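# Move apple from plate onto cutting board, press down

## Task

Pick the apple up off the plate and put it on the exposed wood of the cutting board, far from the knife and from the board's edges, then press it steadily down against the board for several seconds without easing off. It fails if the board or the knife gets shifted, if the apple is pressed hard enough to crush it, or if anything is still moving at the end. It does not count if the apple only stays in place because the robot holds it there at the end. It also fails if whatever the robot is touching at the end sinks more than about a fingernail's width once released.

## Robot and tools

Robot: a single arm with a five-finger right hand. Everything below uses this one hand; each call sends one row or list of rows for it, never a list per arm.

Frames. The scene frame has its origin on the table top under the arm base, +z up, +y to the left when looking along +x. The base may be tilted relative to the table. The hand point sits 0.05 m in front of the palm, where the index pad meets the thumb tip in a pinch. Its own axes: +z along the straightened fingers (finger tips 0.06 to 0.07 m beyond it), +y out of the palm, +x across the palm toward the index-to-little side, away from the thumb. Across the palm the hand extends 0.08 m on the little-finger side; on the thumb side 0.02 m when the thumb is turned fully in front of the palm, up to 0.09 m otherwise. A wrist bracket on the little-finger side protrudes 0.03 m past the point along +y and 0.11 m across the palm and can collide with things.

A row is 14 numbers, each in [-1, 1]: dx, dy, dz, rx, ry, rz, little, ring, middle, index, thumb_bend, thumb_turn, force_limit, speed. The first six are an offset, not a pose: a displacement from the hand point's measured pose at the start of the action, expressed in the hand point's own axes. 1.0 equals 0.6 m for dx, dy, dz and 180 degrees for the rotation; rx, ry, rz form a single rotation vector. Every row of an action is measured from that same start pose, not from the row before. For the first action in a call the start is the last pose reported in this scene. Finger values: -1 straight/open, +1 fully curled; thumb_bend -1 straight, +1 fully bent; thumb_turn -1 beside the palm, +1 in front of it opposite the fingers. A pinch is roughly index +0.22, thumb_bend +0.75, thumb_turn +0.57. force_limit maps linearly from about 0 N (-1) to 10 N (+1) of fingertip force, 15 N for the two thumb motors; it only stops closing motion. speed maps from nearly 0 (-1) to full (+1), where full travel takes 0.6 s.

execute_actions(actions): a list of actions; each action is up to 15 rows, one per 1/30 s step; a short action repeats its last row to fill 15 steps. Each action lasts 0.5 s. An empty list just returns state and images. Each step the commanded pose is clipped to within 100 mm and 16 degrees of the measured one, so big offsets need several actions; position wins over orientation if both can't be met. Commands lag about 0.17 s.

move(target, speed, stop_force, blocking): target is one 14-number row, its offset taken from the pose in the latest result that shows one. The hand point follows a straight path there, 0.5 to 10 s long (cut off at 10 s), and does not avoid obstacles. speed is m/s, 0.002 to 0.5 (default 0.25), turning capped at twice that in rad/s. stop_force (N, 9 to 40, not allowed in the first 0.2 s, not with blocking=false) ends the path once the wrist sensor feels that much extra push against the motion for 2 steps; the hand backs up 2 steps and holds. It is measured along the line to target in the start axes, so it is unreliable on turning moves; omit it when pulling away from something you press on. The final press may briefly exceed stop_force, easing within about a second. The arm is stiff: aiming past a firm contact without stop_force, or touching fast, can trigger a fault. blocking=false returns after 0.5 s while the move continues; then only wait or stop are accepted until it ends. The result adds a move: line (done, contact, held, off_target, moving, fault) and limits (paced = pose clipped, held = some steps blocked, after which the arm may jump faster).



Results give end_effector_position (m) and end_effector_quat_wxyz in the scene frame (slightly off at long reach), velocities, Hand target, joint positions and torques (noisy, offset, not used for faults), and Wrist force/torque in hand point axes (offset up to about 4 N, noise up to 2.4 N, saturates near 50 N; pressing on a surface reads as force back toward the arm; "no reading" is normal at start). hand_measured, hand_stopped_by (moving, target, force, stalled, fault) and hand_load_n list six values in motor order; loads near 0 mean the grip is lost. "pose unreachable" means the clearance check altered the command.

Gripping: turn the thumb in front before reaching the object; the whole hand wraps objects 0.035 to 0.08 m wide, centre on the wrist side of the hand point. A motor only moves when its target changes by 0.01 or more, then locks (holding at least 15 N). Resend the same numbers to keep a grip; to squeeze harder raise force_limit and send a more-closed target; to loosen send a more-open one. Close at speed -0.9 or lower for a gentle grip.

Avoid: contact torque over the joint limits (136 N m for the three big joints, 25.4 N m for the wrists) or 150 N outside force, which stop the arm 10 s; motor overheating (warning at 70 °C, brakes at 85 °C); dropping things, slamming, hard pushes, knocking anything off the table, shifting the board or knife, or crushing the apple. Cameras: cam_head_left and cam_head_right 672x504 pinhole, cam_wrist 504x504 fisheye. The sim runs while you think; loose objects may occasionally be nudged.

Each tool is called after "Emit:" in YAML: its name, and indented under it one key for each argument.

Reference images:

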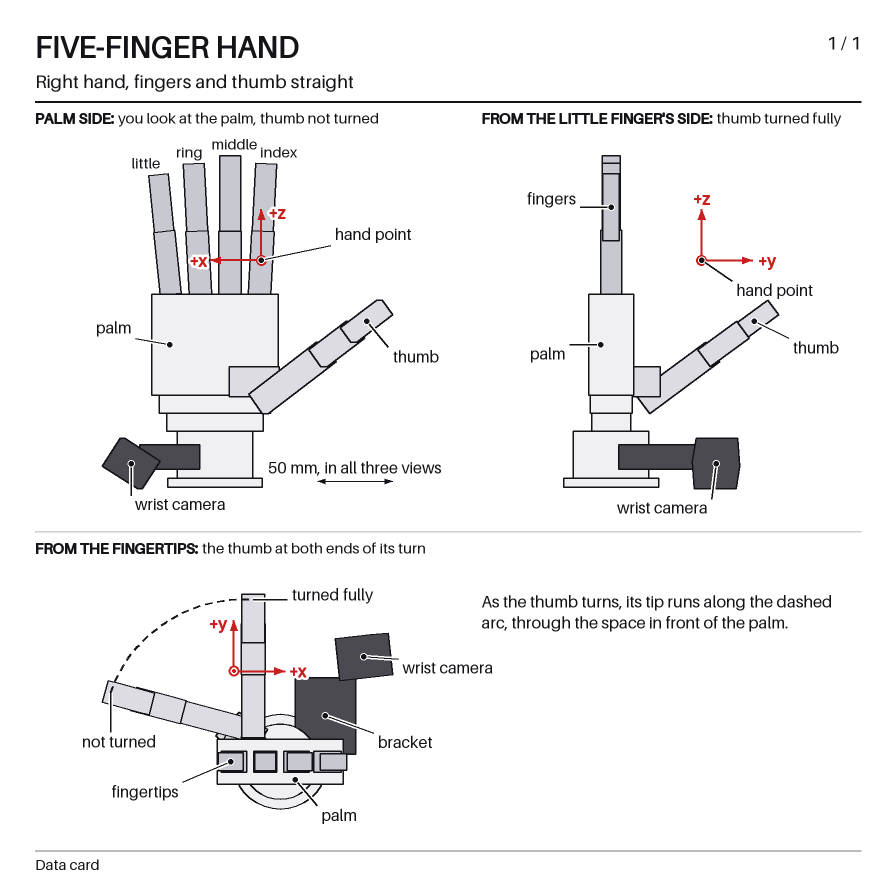

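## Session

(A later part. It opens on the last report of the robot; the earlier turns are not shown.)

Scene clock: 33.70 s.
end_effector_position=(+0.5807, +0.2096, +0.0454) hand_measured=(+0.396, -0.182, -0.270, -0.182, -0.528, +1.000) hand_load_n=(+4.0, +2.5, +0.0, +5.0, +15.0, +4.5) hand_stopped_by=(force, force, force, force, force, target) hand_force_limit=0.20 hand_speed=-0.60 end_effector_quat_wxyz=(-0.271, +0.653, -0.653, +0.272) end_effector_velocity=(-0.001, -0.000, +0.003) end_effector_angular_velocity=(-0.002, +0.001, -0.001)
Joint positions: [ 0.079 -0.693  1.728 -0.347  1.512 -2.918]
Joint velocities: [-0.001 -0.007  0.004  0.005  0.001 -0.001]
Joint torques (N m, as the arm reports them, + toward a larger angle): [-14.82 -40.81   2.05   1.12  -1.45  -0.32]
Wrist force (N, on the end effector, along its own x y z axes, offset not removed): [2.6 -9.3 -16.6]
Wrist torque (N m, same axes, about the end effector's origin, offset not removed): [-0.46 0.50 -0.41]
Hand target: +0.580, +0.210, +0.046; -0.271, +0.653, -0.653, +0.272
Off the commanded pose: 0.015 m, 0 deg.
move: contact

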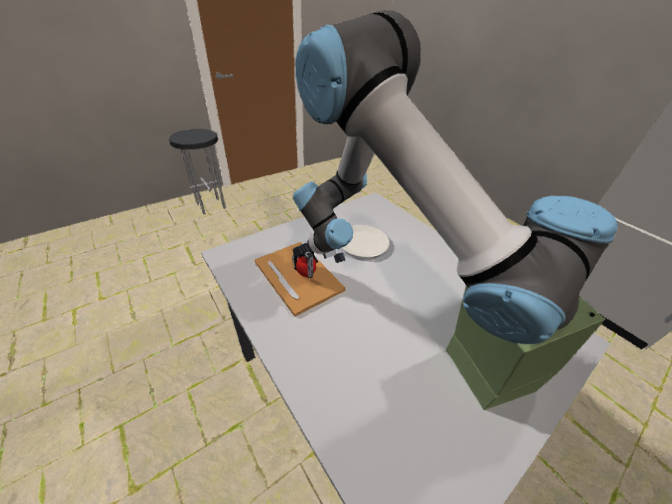

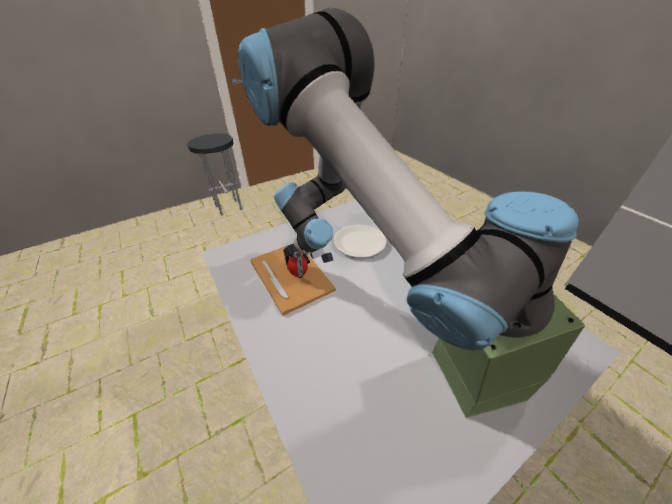

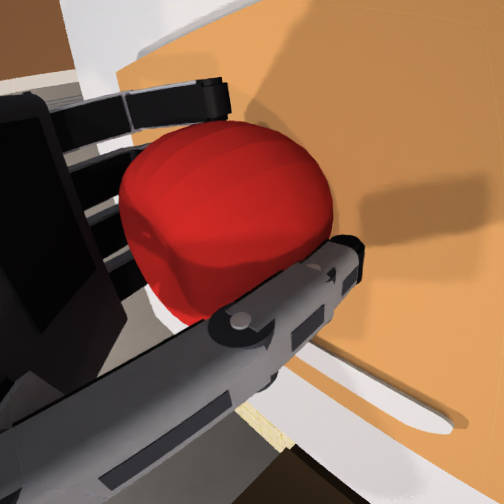

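Emit:
wait:
  seconds: 1

Scene clock: 34.87 s.
end_effector_position=(+0.5805, +0.2095, +0.0457) hand_measured=(+0.396, -0.182, -0.270, -0.182, -0.528, +1.000) hand_load_n=(+4.5, +3.0, +0.5, +6.5, +14.5, +6.0) hand_stopped_by=(force, force, force, force, force, target) hand_force_limit=0.20 hand_speed=-0.60 end_effector_quat_wxyz=(-0.271, +0.653, -0.653, +0.272) end_effector_velocity=(+0.001, -0.000, +0.001) end_effector_angular_velocity=(-0.001, -0.002, -0.001)
Joint positions: [ 0.078 -0.694  1.729 -0.346  1.512 -2.918]
Joint velocities: [ 0.    -0.001 -0.001 -0.     0.002 -0.   ]
Joint torques (N m, as the arm reports them, + toward a larger angle): [-16.98 -43.35   3.92   1.76  -1.41  -0.99]
Wrist force (N, on the end effector, along its own x y z axes, offset not removed): [1.1 -2.6 -5.0]
Wrist torque (N m, same axes, about the end effector's origin, offset not removed): [-0.10 0.20 -0.21]
Hand target: +0.580, +0.210, +0.046; -0.271, +0.653, -0.653, +0.272
Off the commanded pose: 0.015 m, 0 deg.
wait: 1.00 s; at rest from the start

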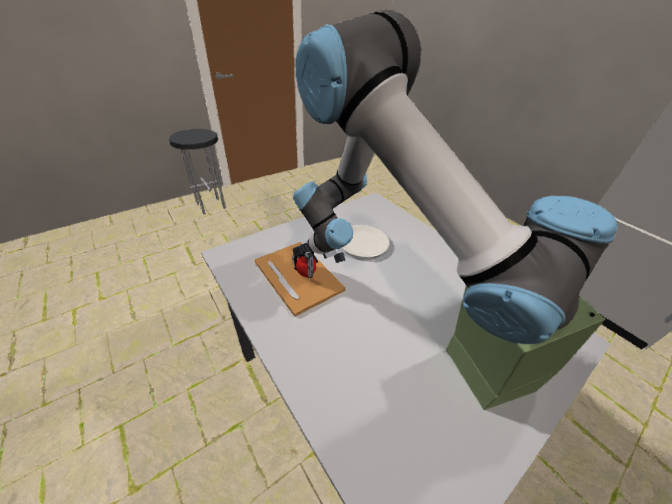

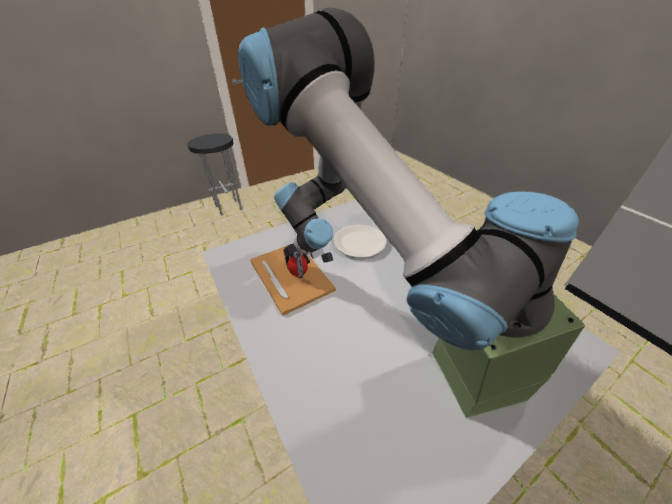

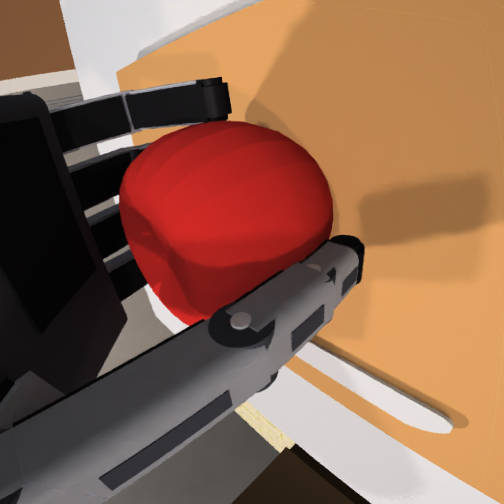

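Emit:
execute_actions:
  actions:
    - [[0,0.00025,0.00025,0,0,0,1,1,1,1,1,1,0.2,-0.6]]

Emit:
wait:
  seconds: 1

Scene clock: 35.90 s.
end_effector_position=(+0.5804, +0.2095, +0.0455) hand_measured=(+0.396, -0.182, -0.270, -0.182, -0.528, +1.000) hand_load_n=(+4.5, +3.0, +0.5, +6.5, +14.5, +5.5) hand_stopped_by=(force, force, force, force, force, target) hand_force_limit=0.20 hand_speed=-0.60 end_effector_quat_wxyz=(-0.271, +0.653, -0.653, +0.272) end_effector_velocity=(+0.001, +0.000, +0.000) end_effector_angular_velocity=(-0.000, -0.001, +0.001)
Joint positions: [ 0.078 -0.694  1.729 -0.346  1.512 -2.918]
Joint velocities: [-0.    -0.    -0.002  0.    -0.001 -0.001]
Joint torques (N m, as the arm reports them, + toward a larger angle): [  1.53 -30.31 -19.94  -1.03   0.51   0.98]
Wrist force (N, on the end effector, along its own x y z axes, offset not removed): [0.8 -6.0 -6.9]
Wrist torque (N m, same axes, about the end effector's origin, offset not removed): [-0.19 0.24 -0.31]
Hand target: +0.580, +0.210, +0.046; -0.271, +0.653, -0.653, +0.272
Off the commanded pose: 0.000 m, 0 deg.

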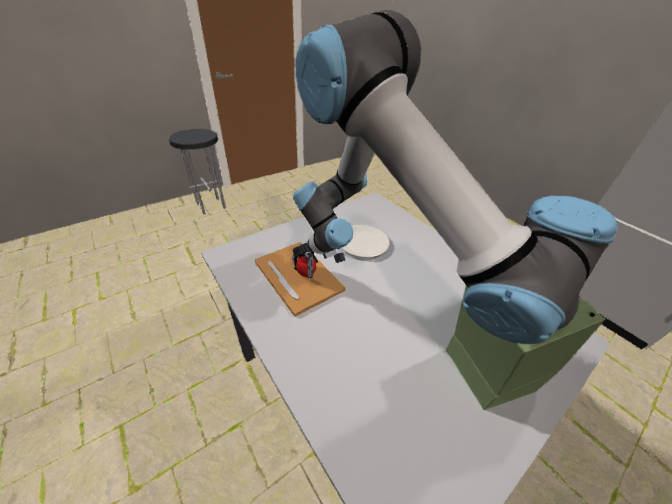

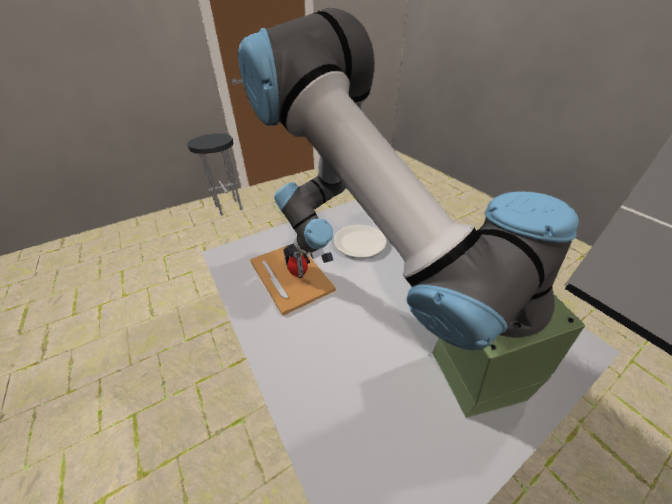

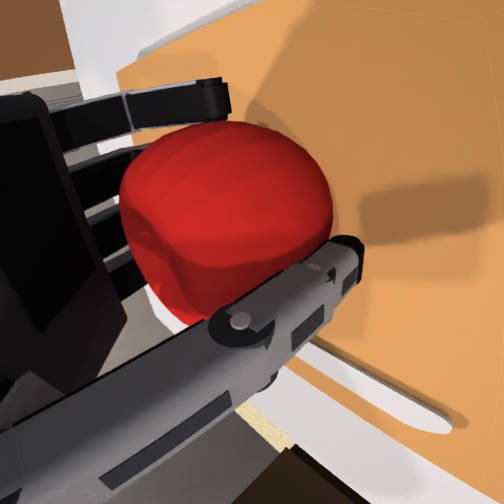

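Scene clock: 36.90 s.
end_effector_position=(+0.5805, +0.2095, +0.0455) hand_measured=(+0.396, -0.182, -0.270, -0.182, -0.528, +1.000) hand_load_n=(+4.5, +3.0, +0.0, +6.0, +14.5, +5.5) hand_stopped_by=(force, force, force, force, force, target) hand_force_limit=0.20 hand_speed=-0.60 end_effector_quat_wxyz=(-0.271, +0.653, -0.653, +0.272) end_effector_velocity=(+0.001, -0.000, +0.000) end_effector_angular_velocity=(-0.001, -0.002, -0.001)
Joint positions: [ 0.078 -0.694  1.729 -0.346  1.512 -2.918]
Joint velocities: [-0.     0.    -0.001 -0.001  0.001  0.   ]
Joint torques (N m, as the arm reports them, + toward a larger angle): [  2.69 -28.58 -22.03  -1.26   1.26   1.26]
Wrist force (N, on the end effector, along its own x y z axes, offset not removed): [0.1 -6.6 -9.0]
Wrist torque (N m, same axes, about the end effector's origin, offset not removed): [-0.31 0.56 -0.45]
Hand target: +0.580, +0.210, +0.046; -0.271, +0.653, -0.653, +0.272
Off the commanded pose: 0.000 m, 0 deg.
wait: 1.00 s; at rest by 0.17 s

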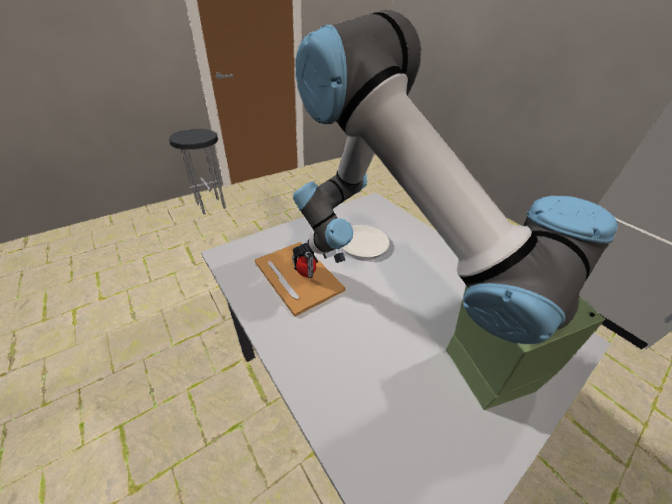

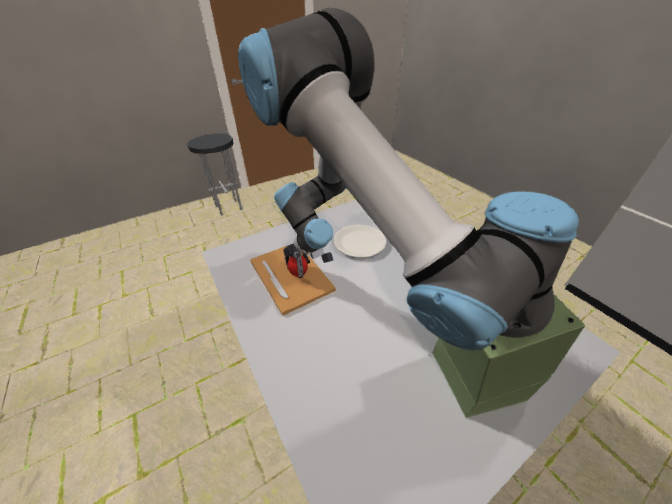

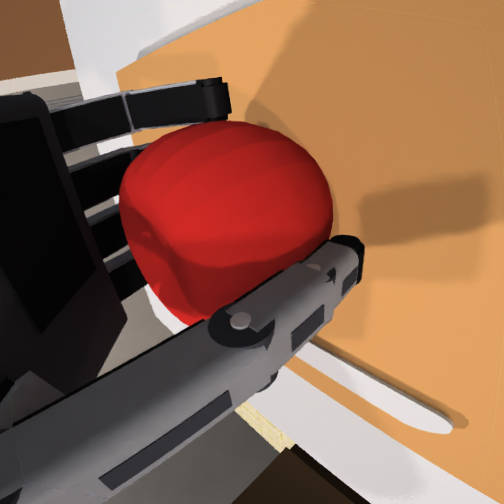

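Emit:
execute_actions:
  actions:
    - [[0,0.00015,0.00015,0,0,0,1,1,1,1,1,1,0.2,-0.6]]

Emit:
wait:
  seconds: 3

Emit:
wait:
  seconds: 4

Scene clock: 37.87 s.
end_effector_position=(+0.5805, +0.2095, +0.0454) hand_measured=(+0.396, -0.182, -0.270, -0.182, -0.528, +1.000) hand_load_n=(+4.5, +3.0, +0.0, +6.0, +14.5, +5.0) hand_stopped_by=(force, force, force, force, force, target) hand_force_limit=0.20 hand_speed=-0.60 end_effector_quat_wxyz=(-0.271, +0.653, -0.653, +0.272) end_effector_velocity=(-0.000, +0.001, +0.001) end_effector_angular_velocity=(+0.001, -0.001, +0.002)
Joint positions: [ 0.079 -0.694  1.728 -0.347  1.512 -2.918]
Joint velocities: [ 0.    -0.001  0.001 -0.001 -0.001 -0.   ]
Joint torques (N m, as the arm reports them, + toward a larger angle): [  4.05 -26.49 -22.18  -1.37   1.05   1.66]
Wrist force (N, on the end effector, along its own x y z axes, offset not removed): [0.9 -8.9 -12.8]
Wrist torque (N m, same axes, about the end effector's origin, offset not removed): [-0.29 0.61 -0.51]
Hand target: +0.580, +0.210, +0.045; -0.271, +0.653, -0.653, +0.272
Off the commanded pose: 0.000 m, 0 deg.

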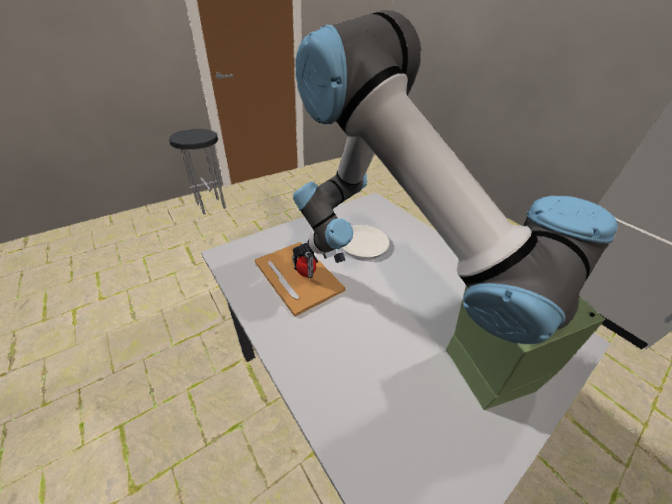

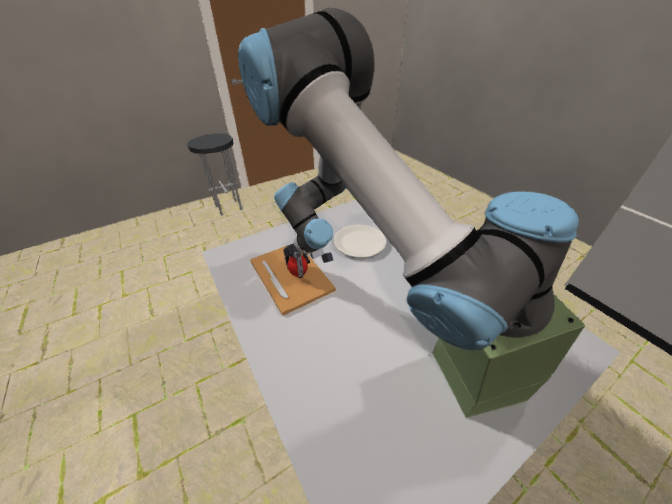

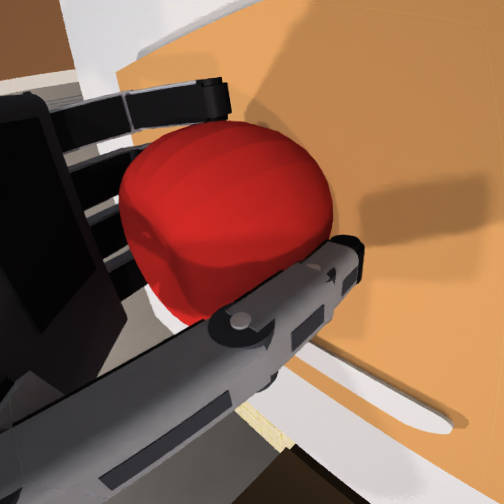

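Scene clock: 40.87 s.
end_effector_position=(+0.5805, +0.2095, +0.0454) hand_measured=(+0.396, -0.182, -0.270, -0.182, -0.528, +1.000) hand_load_n=(+4.5, +3.0, +0.0, +6.0, +14.5, +5.0) hand_stopped_by=(force, force, force, force, force, target) hand_force_limit=0.20 hand_speed=-0.60 end_effector_quat_wxyz=(-0.271, +0.653, -0.653, +0.272) end_effector_velocity=(-0.000, -0.000, +0.000) end_effector_angular_velocity=(-0.002, +0.000, -0.000)
Joint positions: [ 0.079 -0.694  1.728 -0.347  1.512 -2.918]
Joint velocities: [ 0.001 -0.     0.     0.001  0.002 -0.001]
Joint torques (N m, as the arm reports them, + toward a larger angle): [  4.59 -27.9  -20.05  -1.42   0.65   1.39]
Wrist force (N, on the end effector, along its own x y z axes, offset not removed): [2.2 -9.3 -12.8]
Wrist torque (N m, same axes, about the end effector's origin, offset not removed): [-0.34 0.38 -0.30]
Hand target: +0.580, +0.210, +0.045; -0.271, +0.653, -0.653, +0.272
Off the commanded pose: 0.000 m, 0 deg.
wait: 3.00 s; at rest by 0.17 s

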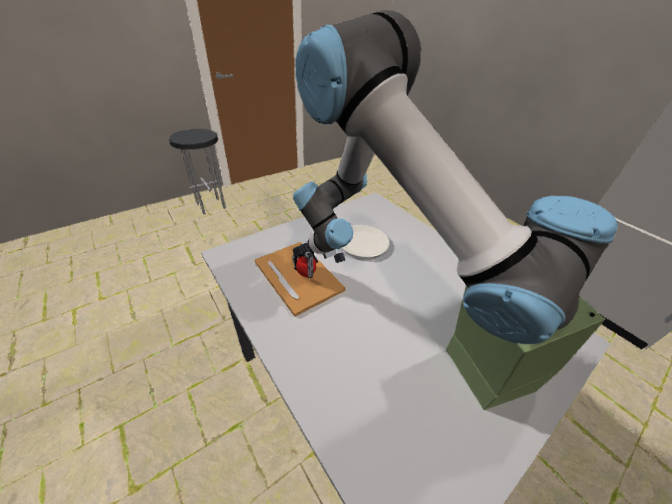

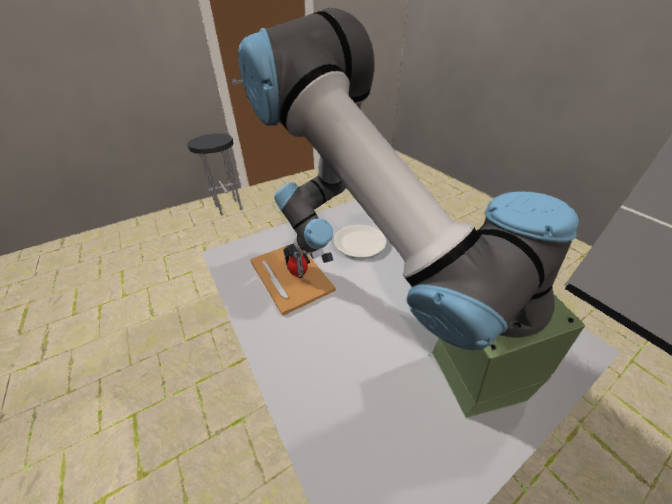

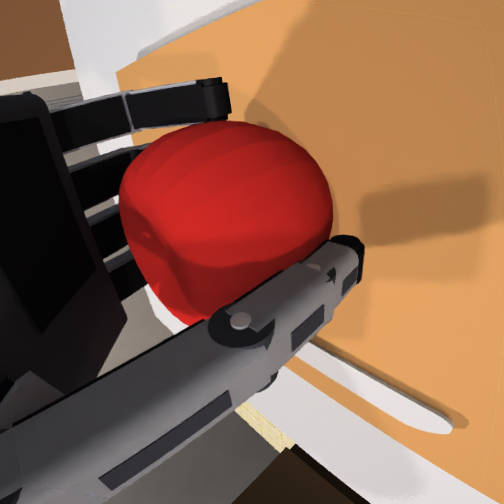

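Scene clock: 44.87 s.
end_effector_position=(+0.5805, +0.2095, +0.0454) hand_measured=(+0.396, -0.182, -0.270, -0.182, -0.528, +1.000) hand_load_n=(+4.5, +3.0, +0.0, +6.0, +14.5, +5.0) hand_stopped_by=(force, force, force, force, force, target) hand_force_limit=0.20 hand_speed=-0.60 end_effector_quat_wxyz=(-0.271, +0.653, -0.653, +0.272) end_effector_velocity=(-0.000, +0.000, +0.000) end_effector_angular_velocity=(+0.000, +0.000, +0.001)
Joint positions: [ 0.079 -0.694  1.728 -0.347  1.512 -2.918]
Joint velocities: [-0.    -0.001  0.001  0.001 -0.001 -0.001]
Joint torques (N m, as the arm reports them, + toward a larger angle): [  5.07 -27.44 -19.82  -1.51   0.09   1.38]
Wrist force (N, on the end effector, along its own x y z axes, offset not removed): [1.1 -8.5 -11.6]
Wrist torque (N m, same axes, about the end effector's origin, offset not removed): [-0.33 0.49 -0.49]
Hand target: +0.580, +0.210, +0.045; -0.271, +0.653, -0.653, +0.272
Off the commanded pose: 0.000 m, 0 deg.
wait: 4.00 s; at rest by 0.17 s

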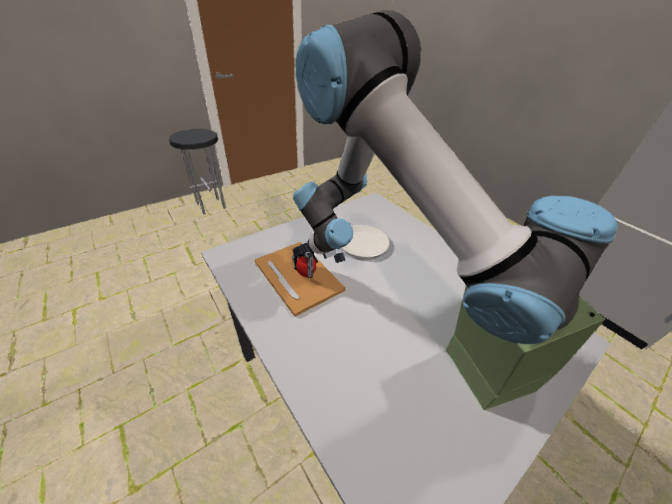

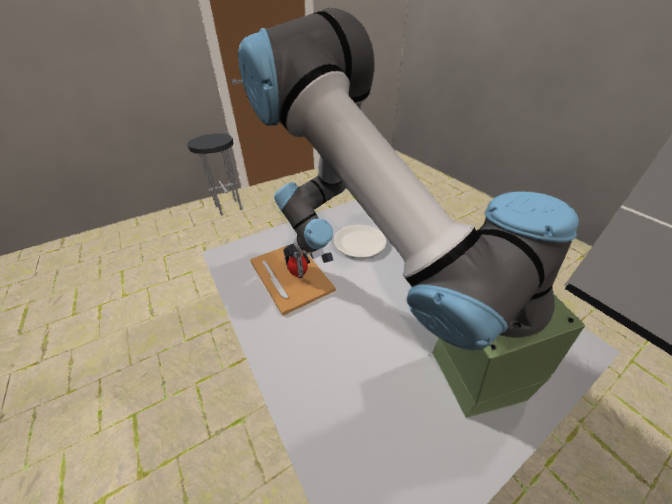

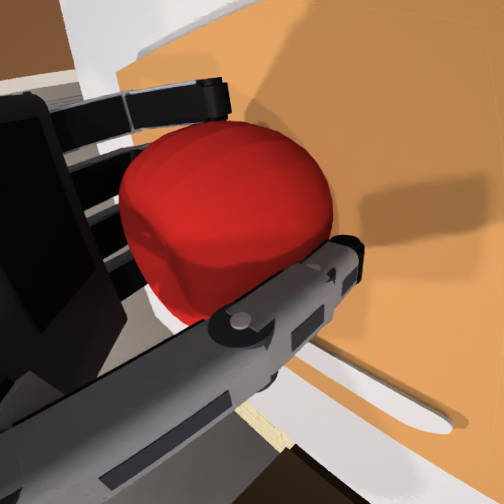

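Emit:
execute_actions:
  actions:
    - [[0,-0.0006,-0.0006,0,0,0,1,1,1,1,1,1,0.2,-0.6]]
    - [[0,0,0,0,0,0,-1,-1,-1,-1,-1,1,0.2,-0.5]]
    - [[0,0,0,0,0,0,-1,-1,-1,-1,-1,1,0.2,-0.5]]
    - [[0,0,0,0,0,0,-1,-1,-1,-1,-1,1,0.2,-0.5]]

Emit:
move:
  target: [0,-0.1,-0.1,0,0,0,-1,-1,-1,-1,-1,1,0.2,-0.5]
  speed: 0.1

Emit:
zoom_image:
  camera: "cam_head_left"
  region: [230, 200, 390, 320]

Scene clock: 47.40 s.
end_effector_position=(+0.5805, +0.2096, +0.0459) hand_measured=(-0.768, -1.000, -1.000, -1.000, -1.000, +1.000) hand_load_n=(+0.0, +0.0, +0.0, +0.0, +0.0, +0.0) hand_stopped_by=(moving, target, target, target, target, target) hand_force_limit=0.20 hand_speed=-0.50 end_effector_quat_wxyz=(-0.271, +0.653, -0.653, +0.272) end_effector_velocity=(+0.001, +0.000, +0.001) end_effector_angular_velocity=(+0.000, -0.002, -0.000)
Joint positions: [ 0.078 -0.695  1.729 -0.346  1.512 -2.918]
Joint velocities: [ 0.001 -0.001  0.    -0.001  0.001  0.001]
Joint torques (N m, as the arm reports them, + toward a larger angle): [-11.27 -40.01   0.79  -0.35  -0.92  -0.28]
Wrist force (N, on the end effector, along its own x y z axes, offset not removed): [-1.5 0.0 2.0]
Wrist torque (N m, same axes, about the end effector's origin, offset not removed): [-0.02 0.30 -0.26]
Hand target: +0.580, +0.210, +0.046; -0.271, +0.653, -0.653, +0.272
Off the commanded pose: 0.000 m, 0 deg.

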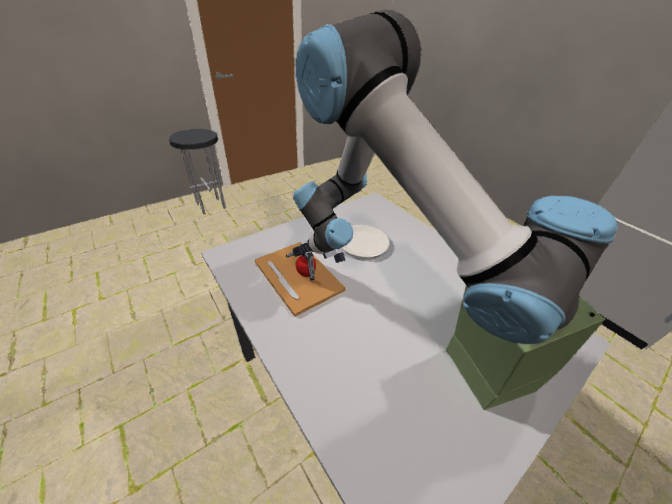

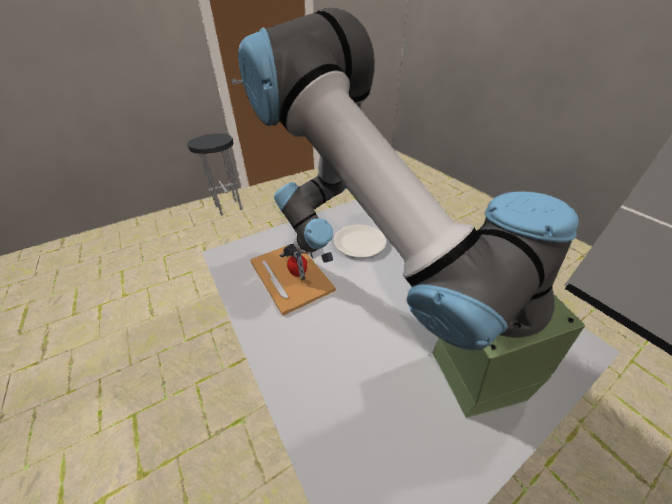

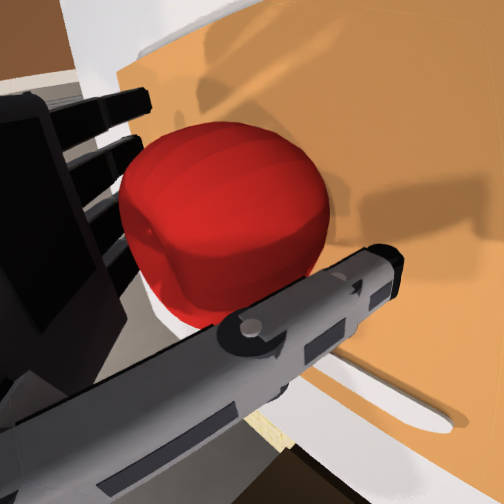

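Scene clock: 48.77 s.
end_effector_position=(+0.5803, +0.2096, +0.1304) hand_measured=(-1.000, -1.000, -1.000, -1.000, -1.000, +1.000) hand_load_n=(+0.0, +0.0, +0.0, +0.0, +0.0, +0.0) hand_stopped_by=(target, target, target, target, target, target) hand_force_limit=0.20 hand_speed=-0.50 end_effector_quat_wxyz=(-0.271, +0.653, -0.653, +0.272) end_effector_velocity=(-0.000, +0.000, +0.003) end_effector_angular_velocity=(+0.001, +0.000, -0.000)
Joint positions: [ 0.041 -0.875  1.782 -0.217  1.483 -2.942]
Joint velocities: [-0.001 -0.006  0.002  0.005 -0.001 -0.   ]
Joint torques (N m, as the arm reports them, + toward a larger angle): [-16.63 -43.22   1.65   2.39  -1.12  -0.96]
Wrist force (N, on the end effector, along its own x y z axes, offset not removed): [-1.3 1.3 1.6]
Wrist torque (N m, same axes, about the end effector's origin, offset not removed): [0.23 0.19 -0.18]
Hand target: +0.580, +0.210, +0.131; -0.271, +0.653, -0.653, +0.272
Off the commanded pose: 0.000 m, 0 deg.
move: done

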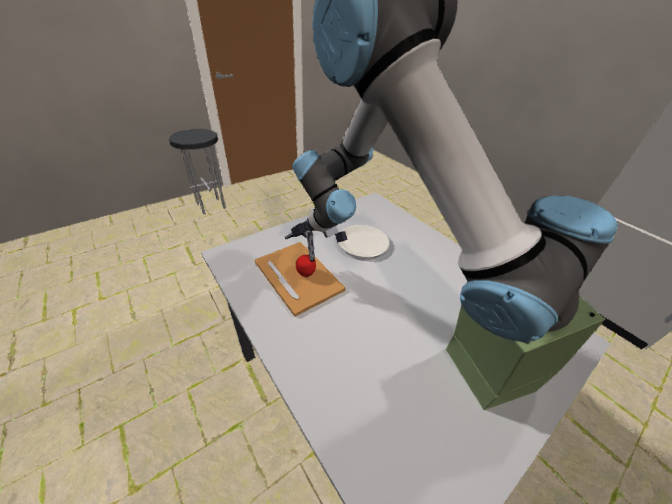

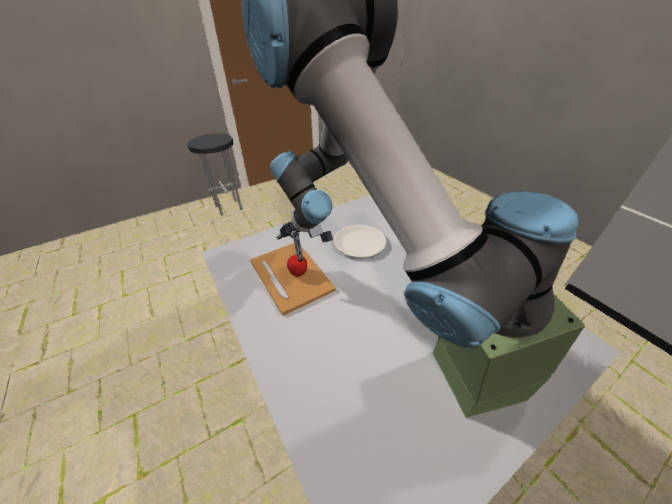

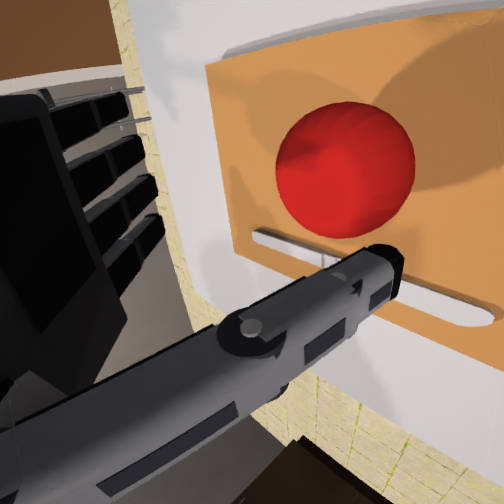

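Region (230, 200, 390, 320) of cam_head_left's 672x504 image, scaled by 3.150, with more detail than that image has; it fills the top 378 rows of this view, and the rest is white.

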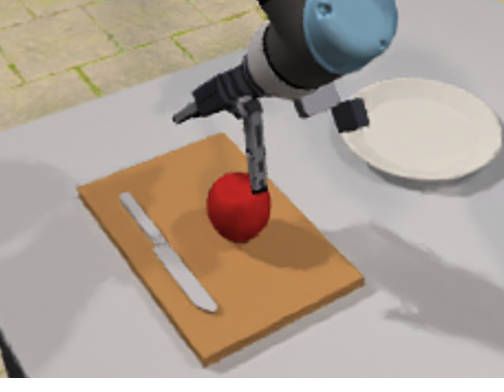

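Emit:
finished_scene:
  scene: 1

The scene is finished: the task was done.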